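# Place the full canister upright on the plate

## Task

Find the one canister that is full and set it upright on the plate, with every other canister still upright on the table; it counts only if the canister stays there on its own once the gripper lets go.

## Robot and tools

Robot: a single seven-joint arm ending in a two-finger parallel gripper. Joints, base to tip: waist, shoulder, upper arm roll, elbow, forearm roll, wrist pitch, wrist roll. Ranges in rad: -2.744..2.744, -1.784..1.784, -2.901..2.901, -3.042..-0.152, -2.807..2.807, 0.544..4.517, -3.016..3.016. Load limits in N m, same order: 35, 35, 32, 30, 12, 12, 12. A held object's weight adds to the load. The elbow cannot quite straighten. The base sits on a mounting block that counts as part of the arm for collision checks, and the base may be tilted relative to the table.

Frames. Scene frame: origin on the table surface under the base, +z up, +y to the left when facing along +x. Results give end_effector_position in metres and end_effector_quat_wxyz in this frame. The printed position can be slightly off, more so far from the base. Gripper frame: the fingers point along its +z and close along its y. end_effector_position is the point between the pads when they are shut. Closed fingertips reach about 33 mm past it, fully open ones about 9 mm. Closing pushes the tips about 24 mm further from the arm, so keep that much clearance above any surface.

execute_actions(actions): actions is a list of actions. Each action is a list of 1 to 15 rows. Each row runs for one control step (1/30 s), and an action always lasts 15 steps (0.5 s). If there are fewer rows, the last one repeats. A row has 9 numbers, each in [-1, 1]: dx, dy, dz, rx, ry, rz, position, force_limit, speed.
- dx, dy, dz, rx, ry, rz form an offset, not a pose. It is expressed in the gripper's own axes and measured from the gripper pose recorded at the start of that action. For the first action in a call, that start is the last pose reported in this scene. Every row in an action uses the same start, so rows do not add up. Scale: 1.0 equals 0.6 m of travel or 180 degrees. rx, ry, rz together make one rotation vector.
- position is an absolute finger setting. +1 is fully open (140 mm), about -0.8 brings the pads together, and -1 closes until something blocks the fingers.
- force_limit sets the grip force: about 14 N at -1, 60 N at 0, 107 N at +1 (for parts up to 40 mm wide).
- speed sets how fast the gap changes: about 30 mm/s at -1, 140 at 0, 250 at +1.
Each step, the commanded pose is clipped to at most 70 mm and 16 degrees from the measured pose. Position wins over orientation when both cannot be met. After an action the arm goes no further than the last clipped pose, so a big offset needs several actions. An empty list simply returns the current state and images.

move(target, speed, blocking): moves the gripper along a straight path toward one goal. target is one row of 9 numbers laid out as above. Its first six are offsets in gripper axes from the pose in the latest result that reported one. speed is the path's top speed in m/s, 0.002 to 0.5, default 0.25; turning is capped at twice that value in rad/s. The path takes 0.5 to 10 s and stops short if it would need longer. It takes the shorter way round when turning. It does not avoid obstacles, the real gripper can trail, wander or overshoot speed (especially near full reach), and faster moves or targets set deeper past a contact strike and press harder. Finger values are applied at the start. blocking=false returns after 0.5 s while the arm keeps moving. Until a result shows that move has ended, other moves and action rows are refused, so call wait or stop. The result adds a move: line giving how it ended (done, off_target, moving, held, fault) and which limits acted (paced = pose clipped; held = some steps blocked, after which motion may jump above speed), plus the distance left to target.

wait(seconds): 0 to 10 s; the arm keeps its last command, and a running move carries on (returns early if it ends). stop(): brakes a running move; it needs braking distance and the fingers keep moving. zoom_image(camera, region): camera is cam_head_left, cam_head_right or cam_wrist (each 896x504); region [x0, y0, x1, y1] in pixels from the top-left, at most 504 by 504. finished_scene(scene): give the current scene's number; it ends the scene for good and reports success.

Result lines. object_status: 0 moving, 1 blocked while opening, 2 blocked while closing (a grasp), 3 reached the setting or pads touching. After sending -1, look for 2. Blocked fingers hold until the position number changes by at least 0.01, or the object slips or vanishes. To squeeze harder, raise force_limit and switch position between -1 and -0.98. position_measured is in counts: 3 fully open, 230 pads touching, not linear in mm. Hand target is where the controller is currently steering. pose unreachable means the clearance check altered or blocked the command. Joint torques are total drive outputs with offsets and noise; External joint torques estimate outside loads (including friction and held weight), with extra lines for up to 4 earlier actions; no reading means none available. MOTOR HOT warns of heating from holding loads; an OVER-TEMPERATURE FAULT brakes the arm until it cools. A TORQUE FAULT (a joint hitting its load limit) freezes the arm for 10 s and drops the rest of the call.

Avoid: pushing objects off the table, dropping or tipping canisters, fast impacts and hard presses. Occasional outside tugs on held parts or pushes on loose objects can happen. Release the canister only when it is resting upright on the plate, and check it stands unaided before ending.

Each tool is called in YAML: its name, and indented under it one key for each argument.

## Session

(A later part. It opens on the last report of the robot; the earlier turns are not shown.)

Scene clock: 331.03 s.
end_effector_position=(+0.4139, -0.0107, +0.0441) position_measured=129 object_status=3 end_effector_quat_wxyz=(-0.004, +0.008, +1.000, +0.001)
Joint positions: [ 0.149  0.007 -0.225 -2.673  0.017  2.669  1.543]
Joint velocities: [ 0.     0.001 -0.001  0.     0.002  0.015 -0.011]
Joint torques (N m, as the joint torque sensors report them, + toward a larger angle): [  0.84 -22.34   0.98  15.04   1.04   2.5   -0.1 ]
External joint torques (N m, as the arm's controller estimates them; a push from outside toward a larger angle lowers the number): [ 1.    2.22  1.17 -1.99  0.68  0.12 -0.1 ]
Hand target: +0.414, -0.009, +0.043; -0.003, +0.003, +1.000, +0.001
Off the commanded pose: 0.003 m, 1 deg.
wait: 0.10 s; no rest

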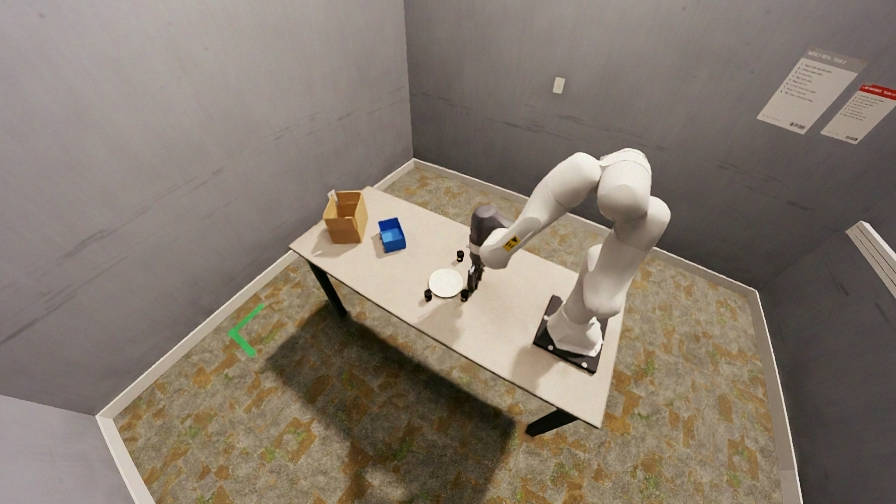

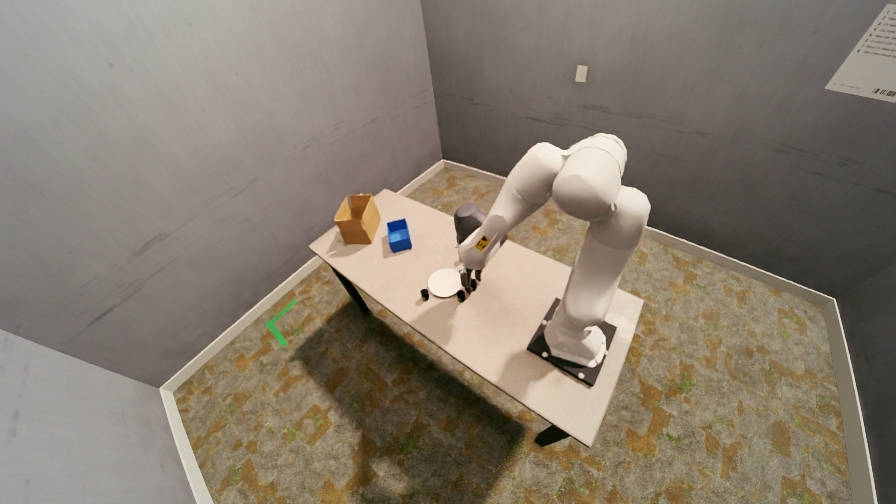

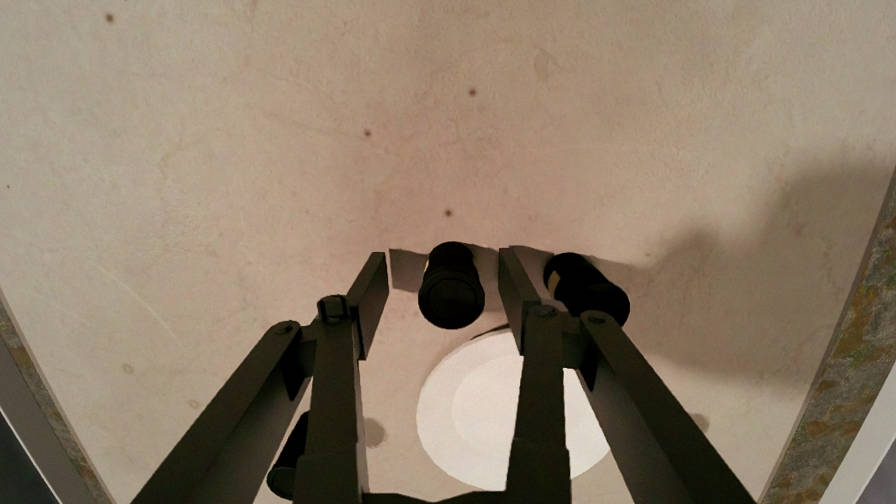

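execute_actions:
  actions:
    - [[-0.002,0.003,0,0,0,0,0,0,0],[-0.004,0.005,0,0,0,0,0,0,0],[-0.005,0.0067,0,0,0,0,0,0,0],[-0.005,0.0067,0,0,0,0,0,0,0],[-0.005,0.0067,0,0,0,0,-1,0,0],[-0.005,0.0067,0,0,0,0,-1,0,0],[-0.005,0.0067,0,0,0,0,-1,0,0],[-0.005,0.0067,0,0,0,0,-1,0,0],[-0.005,0.0067,0,0,0,0,-1,0,0],[-0.005,0.0067,0,0,0,0,-1,0,0],[-0.005,0.0067,0,0,0,0,-1,0,0],[-0.005,0.0067,0,0,0,0,-1,0,0],[-0.005,0.0067,0,0,0,0,-1,0,0],[-0.005,0.0067,0,0,0,0,-1,0,0],[-0.005,0.0067,0,0,0,0,-1,0,0]]
    - [[0,0,-0.0026,0,0,0,-1,0,0],[0,0,-0.0052,0,0,0,-1,0,0],[0,0,-0.0078,0,0,0,-1,0,0],[0,0,-0.0104,0,0,0,-1,0,0],[0,0,-0.0130,0,0,0,-1,0,0],[0,0,-0.0156,0,0,0,-1,0,0],[0,0,-0.0182,0,0,0,-1,0,0],[0,0,-0.0208,0,0,0,-1,0,0],[0,0,-0.0234,0,0,0,-1,0,0],[0,0,-0.0260,0,0,0,-1,0,0],[0,0,-0.0286,0,0,0,-1,0,0],[0,0,-0.0312,0,0,0,-1,0,0],[0,0,-0.0338,0,0,0,-1,0,0],[0,0,-0.0364,0,0,0,-1,0,0],[0,0,-0.0390,0,0,0,-1,0,0]]

wait:
  seconds: 0.4

wait:
  seconds: 0.1

wait:
  seconds: 0.1

Scene clock: 348.80 s.
end_effector_position=(+0.4192, -0.0063, +0.0639) position_measured=186 object_status=2 end_effector_quat_wxyz=(+0.001, +0.002, +1.000, +0.002)
Joint positions: [ 0.15  -0.045 -0.221 -2.665 -0.003  2.622  1.555]
Joint velocities: [-0.003 -0.132 -0.001  0.012 -0.048 -0.127  0.029]
Joint torques (N m, as the joint torque sensors report them, + toward a larger angle): [ -1.52 -23.3   -1.14  18.26  -0.12   1.76   0.16]
External joint torques (N m, as the arm's controller estimates them; a push from outside toward a larger angle lowers the number): [-1.38 -0.2  -1.16  0.27 -0.55 -0.67  0.16]
External joint torques at the end of the 1st action: [ 0.95  2.18  1.01 -0.09  0.57 -0.59  0.13]
Hand target: +0.417, -0.008, +0.068; -0.003, +0.007, +1.000, +0.001
Off the commanded pose: 0.005 m, 1 deg.

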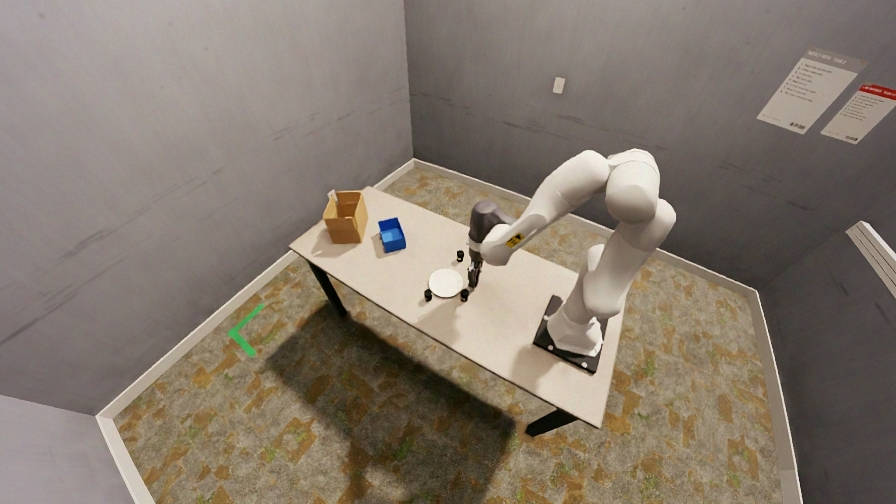

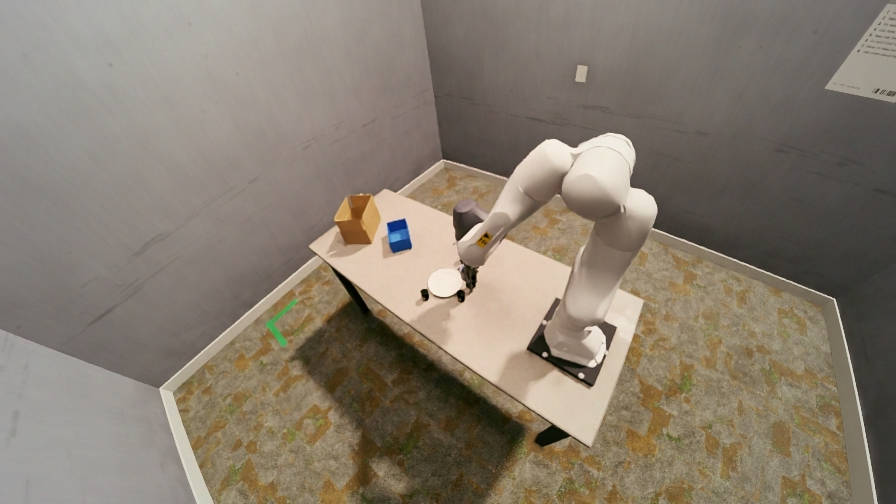

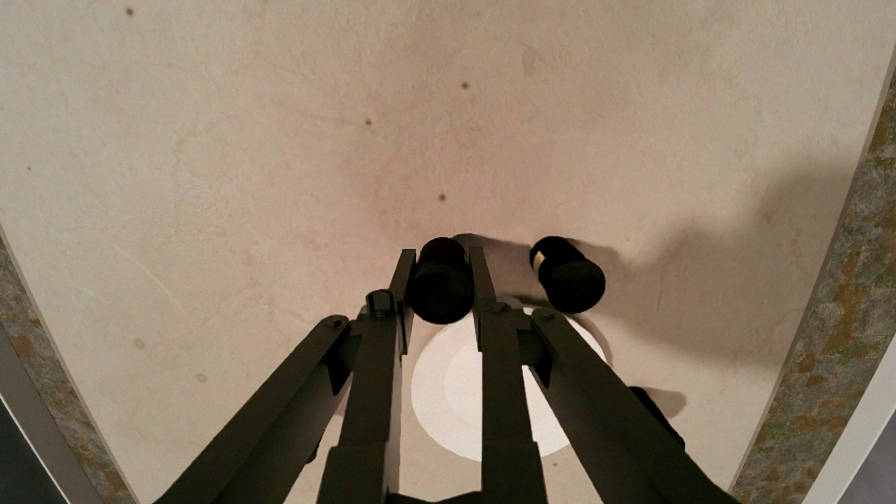

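Scene clock: 349.20 s.
end_effector_position=(+0.4167, -0.0062, +0.0667) position_measured=186 object_status=2 end_effector_quat_wxyz=(-0.003, +0.003, +1.000, +0.001)
Joint positions: [ 0.15  -0.055 -0.221 -2.664 -0.008  2.603  1.561]
Joint velocities: [-0.001 -0.    -0.001 -0.    -0.001 -0.012  0.008]
Joint torques (N m, as the joint torque sensors report them, + toward a larger angle): [ -2.23 -23.54  -1.39  18.18  -0.11   1.83   0.21]
External joint torques (N m, as the arm's controller estimates them; a push from outside toward a larger angle lowers the number): [-2.08  0.2  -1.48 -0.08 -0.53 -0.58  0.21]
Hand target: +0.417, -0.008, +0.068; -0.003, +0.007, +1.000, +0.001
Off the commanded pose: 0.003 m, 0 deg.
wait: 0.40 s; no rest

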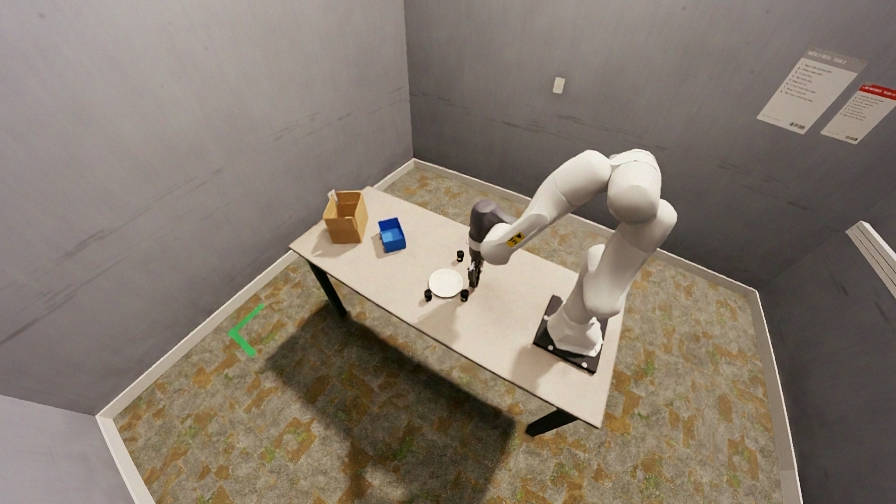

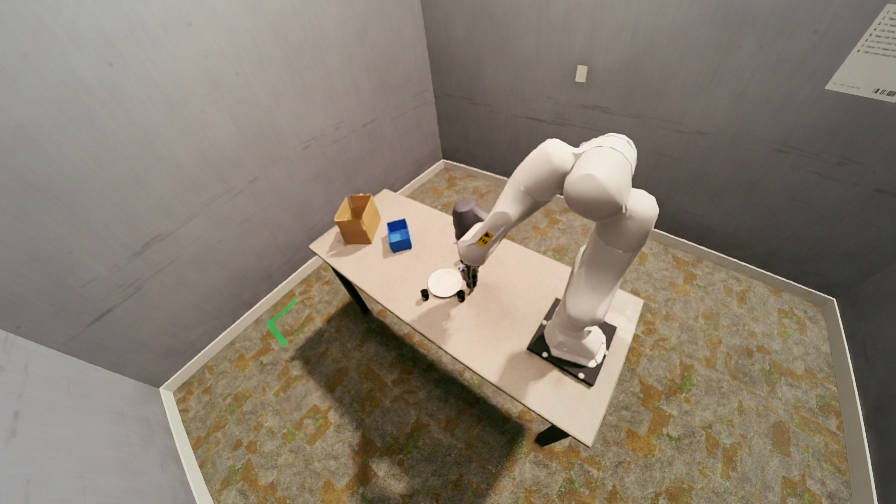

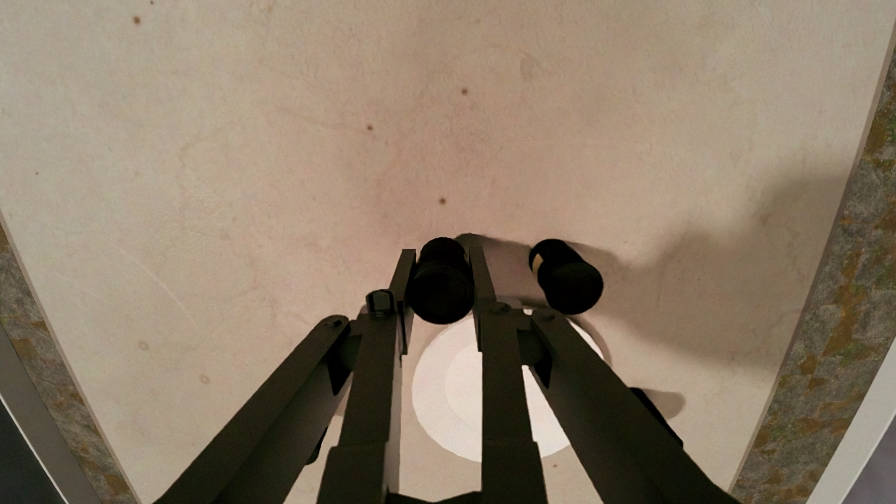

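Scene clock: 349.30 s.
end_effector_position=(+0.4164, -0.0062, +0.0667) position_measured=186 object_status=2 end_effector_quat_wxyz=(-0.003, +0.003, +1.000, +0.001)
Joint positions: [ 0.15  -0.055 -0.221 -2.664 -0.008  2.602  1.562]
Joint velocities: [ 0.001 -0.     0.001  0.    -0.001 -0.007  0.006]
Joint torques (N m, as the joint torque sensors report them, + toward a larger angle): [ -2.15 -23.52  -1.    17.94  -0.12   1.89   0.14]
External joint torques (N m, as the arm's controller estimates them; a push from outside toward a larger angle lowers the number): [-2.07  0.2  -1.17 -0.33 -0.53 -0.52  0.14]
Hand target: +0.417, -0.008, +0.068; -0.003, +0.007, +1.000, +0.001
Off the commanded pose: 0.003 m, 0 deg.
wait: 0.10 s; no rest

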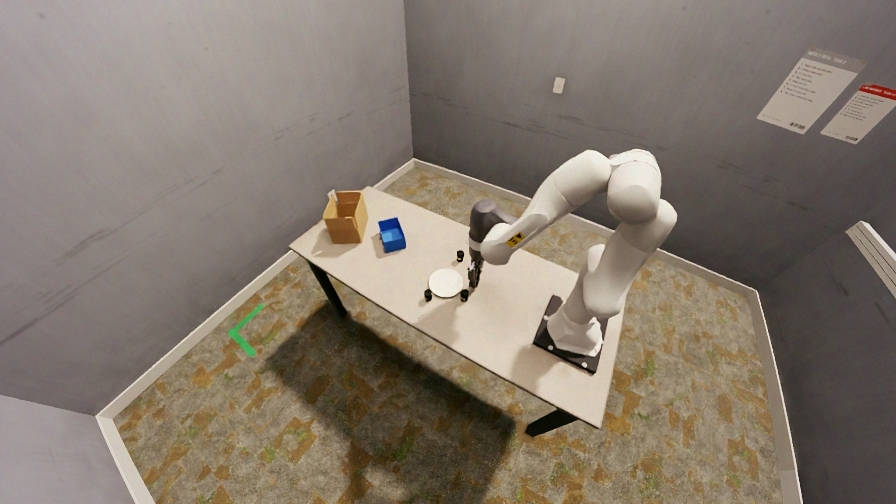

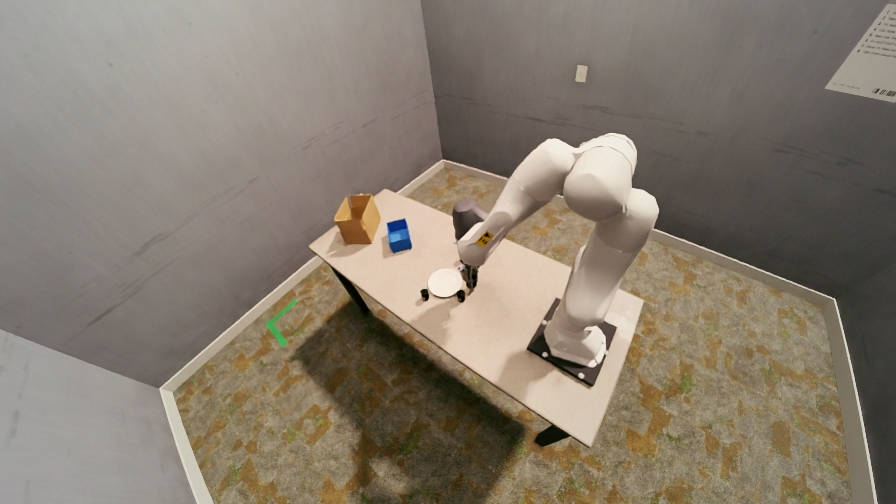

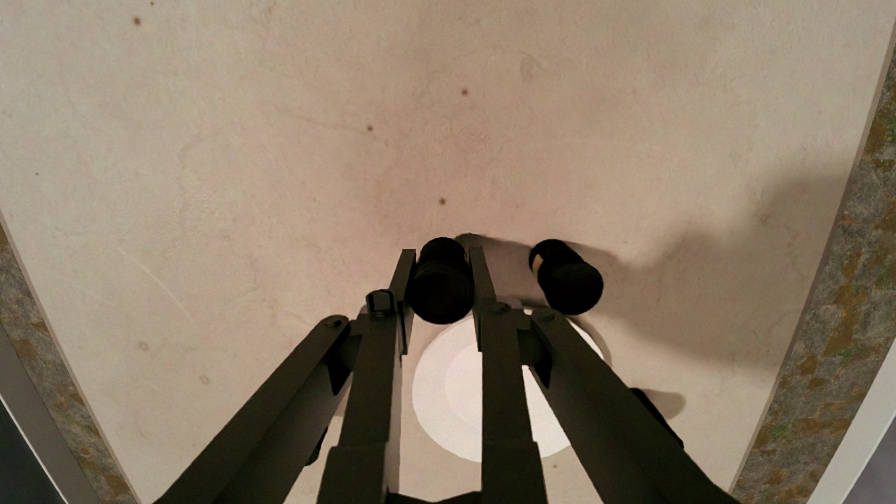

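Scene clock: 349.40 s.
end_effector_position=(+0.4162, -0.0062, +0.0666) position_measured=186 object_status=2 end_effector_quat_wxyz=(-0.003, +0.003, +1.000, +0.001)
Joint positions: [ 0.15  -0.055 -0.221 -2.664 -0.008  2.601  1.562]
Joint velocities: [-0.     0.001  0.001  0.001 -0.001 -0.005  0.004]
Joint torques (N m, as the joint torque sensors report them, + toward a larger angle): [ -2.15 -23.54  -1.07  17.9   -0.08   1.79   0.26]
External joint torques (N m, as the arm's controller estimates them; a push from outside toward a larger angle lowers the number): [-2.01  0.14 -1.17 -0.33 -0.5  -0.61  0.26]
Hand target: +0.417, -0.008, +0.068; -0.003, +0.007, +1.000, +0.001
Off the commanded pose: 0.003 m, 0 deg.
wait: 0.10 s; no rest

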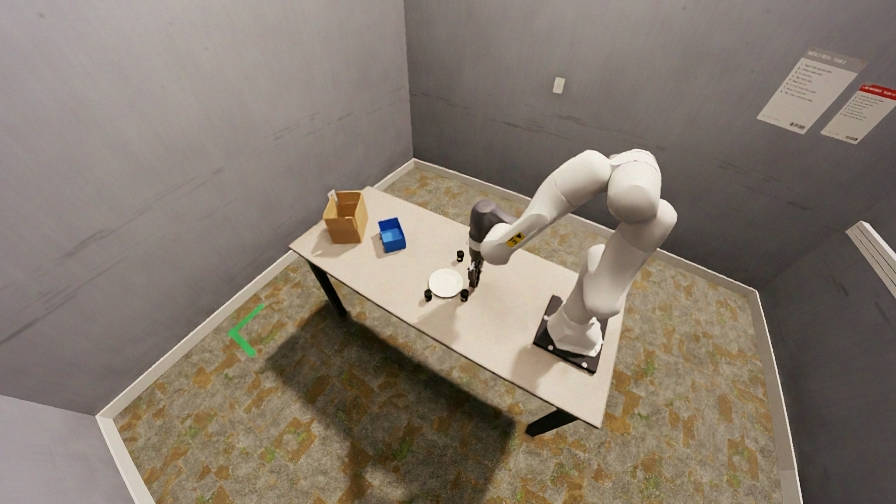

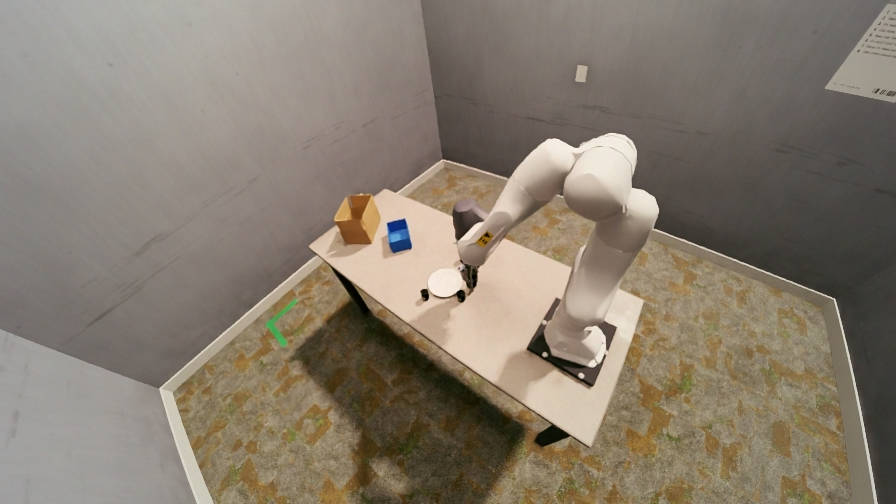

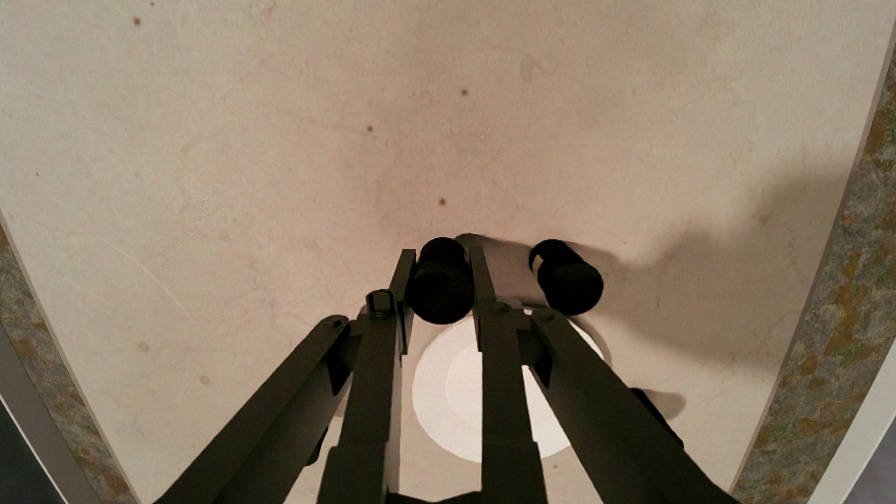

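execute_actions:
  actions:
    - [[0,0,0.0026,0,0,0,-1,0,0],[0,0,0.0052,0,0,0,-1,0,0],[0,0,0.0078,0,0,0,-1,0,0],[0,0,0.0104,0,0,0,-1,0,0],[0,0,0.0130,0,0,0,-1,0,0],[0,0,0.0156,0,0,0,-1,0,0],[0,0,0.0182,0,0,0,-1,0,0],[0,0,0.0208,0,0,0,-1,0,0],[0,0,0.0234,0,0,0,-1,0,0],[0,0,0.0260,0,0,0,-1,0,0],[0,0,0.0277,0,0,0,-1,0,0],[0,0,0.0277,0,0,0,-1,0,0],[0,0,0.0277,0,0,0,-1,0,0],[0,0,0.0277,0,0,0,-1,0,0],[0,0,0.0277,0,0,0,-1,0,0]]

wait:
  seconds: 0.2

wait:
  seconds: 0.1

wait:
  seconds: 0.1

Scene clock: 364.93 s.
end_effector_position=(+0.4144, -0.0081, +0.0505) position_measured=186 object_status=2 end_effector_quat_wxyz=(-0.007, +0.007, +1.000, +0.000)
Joint positions: [ 0.15  -0.008 -0.221 -2.666  0.007  2.641  1.556]
Joint velocities: [-0.     0.021 -0.    -0.001  0.019  0.051 -0.018]
Joint torques (N m, as the joint torque sensors report them, + toward a larger angle): [  0.6  -22.51   0.7   15.24   1.     2.77  -0.29]
External joint torques (N m, as the arm's controller estimates them; a push from outside toward a larger angle lowers the number): [ 0.75  2.48  0.81 -2.48  0.62  0.37 -0.29]
Hand target: +0.416, -0.007, +0.050; -0.003, +0.003, +1.000, +0.001
Off the commanded pose: 0.003 m, 1 deg.

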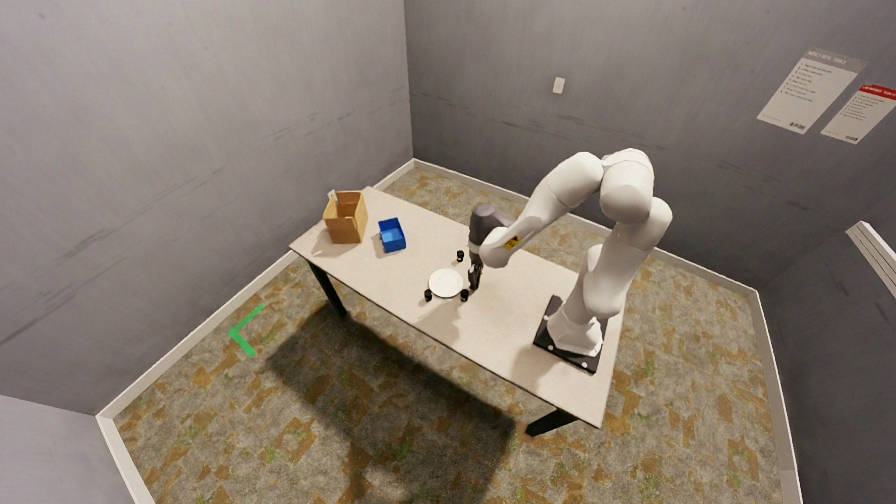

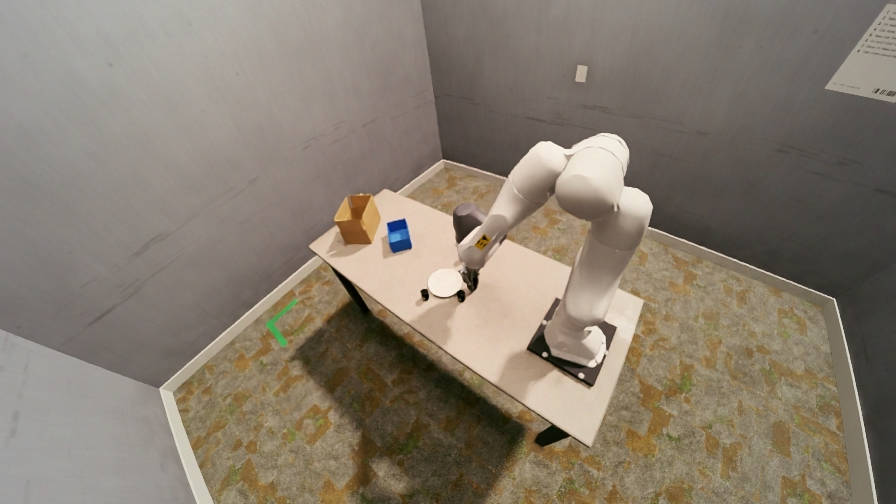

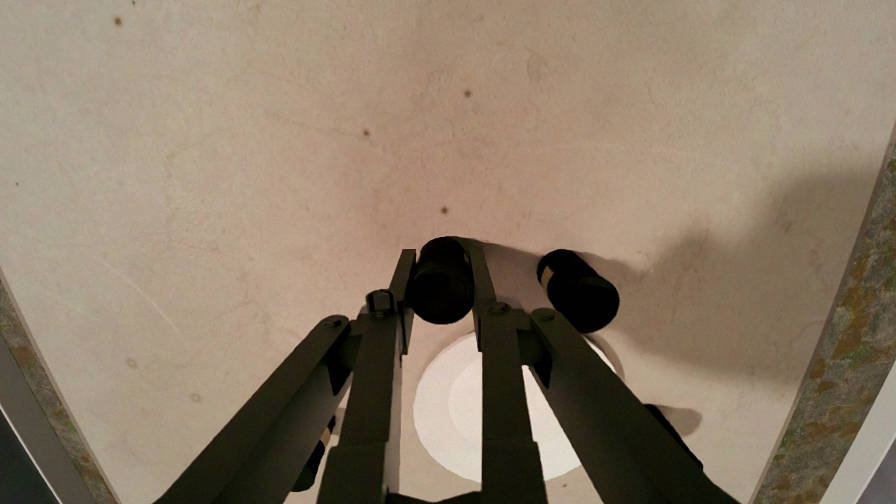

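Scene clock: 365.13 s.
end_effector_position=(+0.4162, -0.0081, +0.0507) position_measured=186 object_status=2 end_effector_quat_wxyz=(-0.004, +0.007, +1.000, +0.000)
Joint positions: [ 0.15  -0.008 -0.221 -2.666  0.009  2.647  1.554]
Joint velocities: [ 0.     0.001 -0.001 -0.001  0.003  0.015 -0.008]
Joint torques (N m, as the joint torque sensors report them, + toward a larger angle): [  0.42 -22.1    0.81  15.19   1.02   2.63  -0.11]
External joint torques (N m, as the arm's controller estimates them; a push from outside toward a larger angle lowers the number): [ 0.57  2.33  0.93 -2.18  0.64  0.26 -0.11]
Hand target: +0.416, -0.007, +0.050; -0.003, +0.003, +1.000, +0.001
Off the commanded pose: 0.002 m, 0 deg.
wait: 0.20 s; no rest

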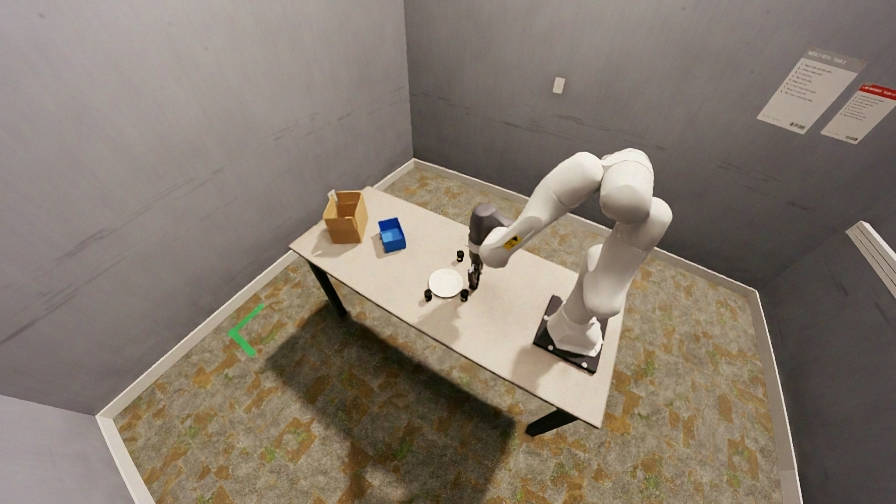

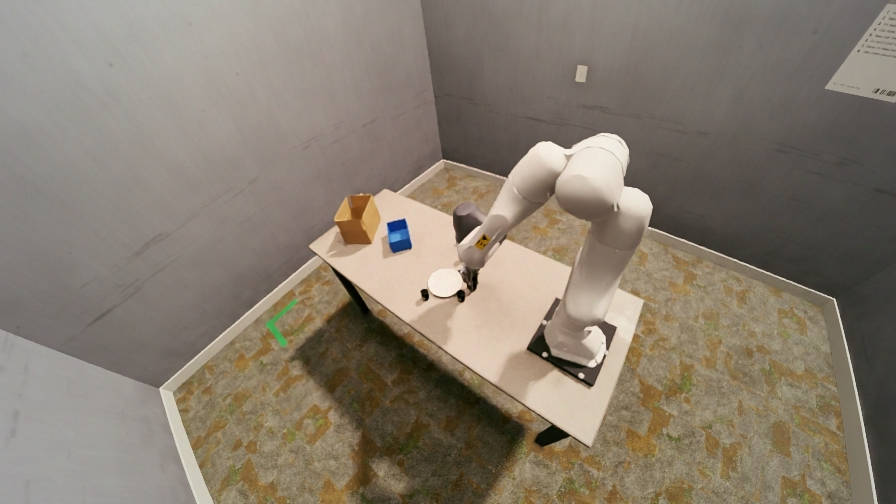

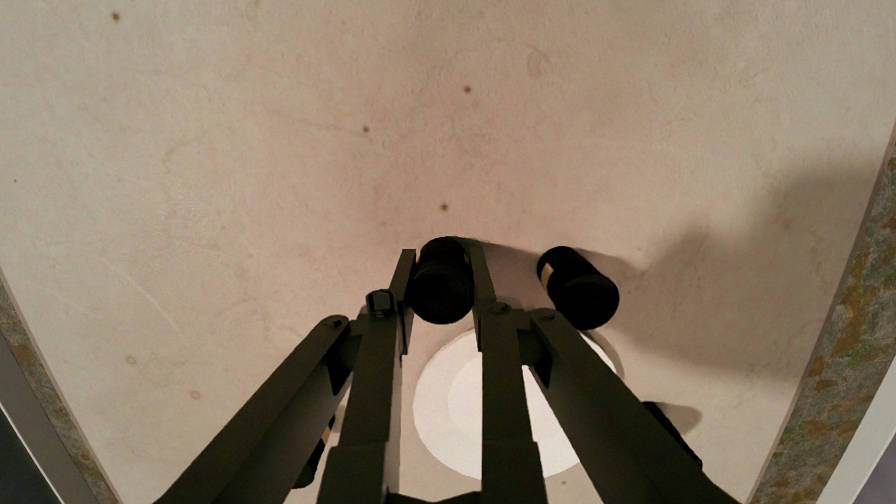

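Scene clock: 365.23 s.
end_effector_position=(+0.4166, -0.0081, +0.0508) position_measured=186 object_status=2 end_effector_quat_wxyz=(-0.004, +0.006, +1.000, +0.000)
Joint positions: [ 0.15  -0.008 -0.221 -2.666  0.009  2.649  1.553]
Joint velocities: [ 0.001 -0.001  0.001  0.     0.001  0.008 -0.007]
Joint torques (N m, as the joint torque sensors report them, + toward a larger angle): [  0.62 -22.43   0.56  15.21   1.03   2.58  -0.09]
External joint torques (N m, as the arm's controller estimates them; a push from outside toward a larger angle lowers the number): [ 0.67  2.12  0.57 -2.26  0.65  0.18 -0.09]
Hand target: +0.416, -0.007, +0.050; -0.003, +0.003, +1.000, +0.001
Off the commanded pose: 0.002 m, 0 deg.
wait: 0.10 s; no rest

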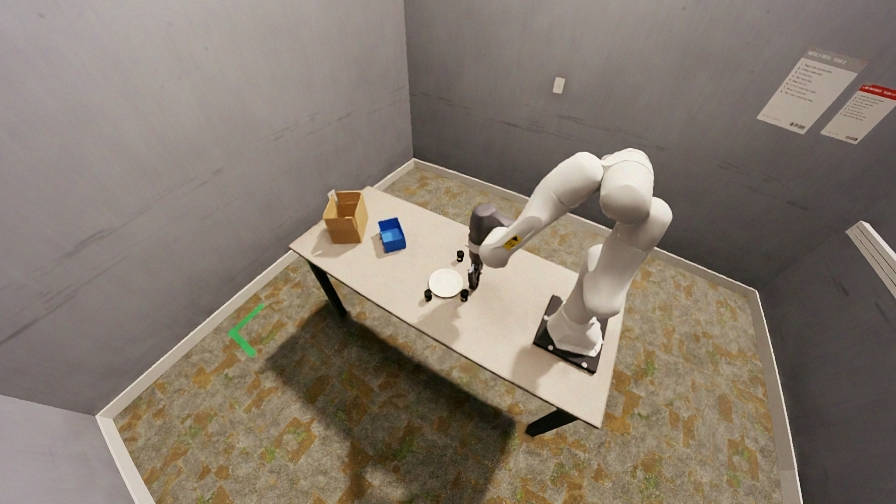

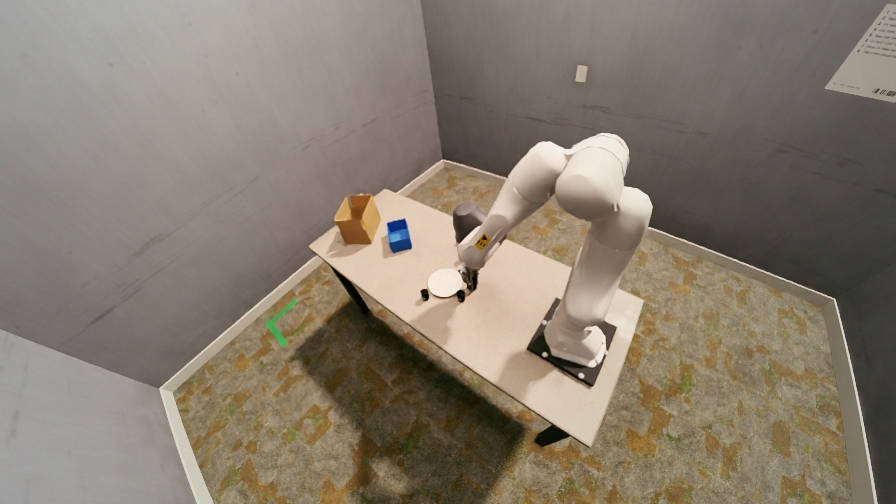

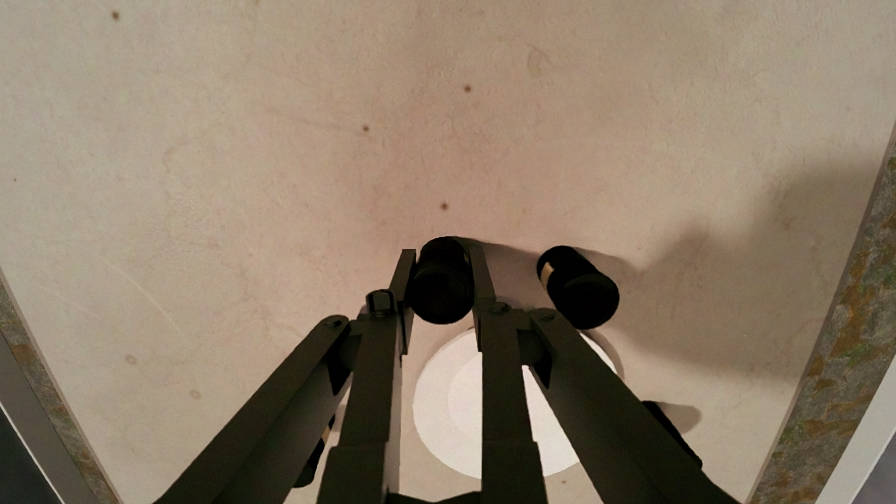

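Scene clock: 365.33 s.
end_effector_position=(+0.4168, -0.0081, +0.0509) position_measured=186 object_status=2 end_effector_quat_wxyz=(-0.003, +0.006, +1.000, +0.000)
Joint positions: [ 0.15  -0.008 -0.221 -2.666  0.009  2.649  1.553]
Joint velocities: [ 0.    -0.    -0.    -0.     0.     0.005 -0.002]
Joint torques (N m, as the joint torque sensors report them, + toward a larger angle): [  0.56 -22.32   0.63  15.2    1.     2.6   -0.06]
External joint torques (N m, as the arm's controller estimates them; a push from outside toward a larger angle lowers the number): [ 0.67  2.25  0.71 -2.28  0.62  0.2  -0.06]
Hand target: +0.416, -0.007, +0.050; -0.003, +0.003, +1.000, +0.001
Off the commanded pose: 0.002 m, 0 deg.
wait: 0.10 s; no rest

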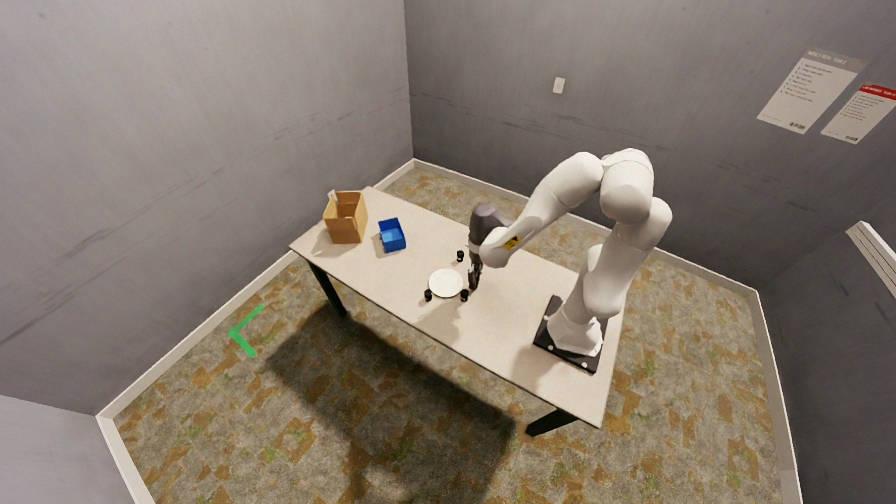

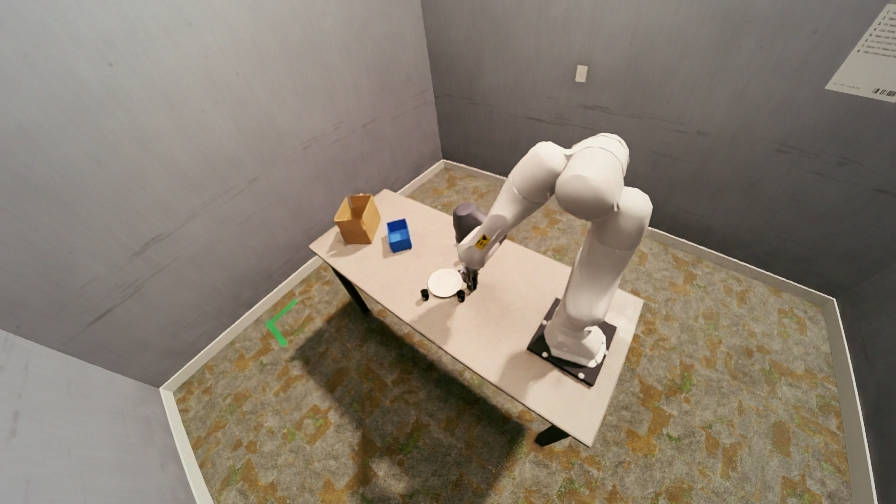

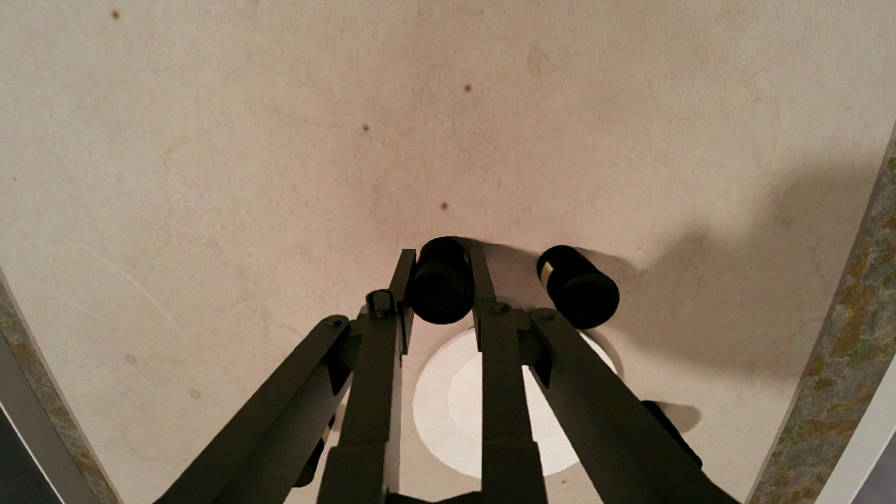

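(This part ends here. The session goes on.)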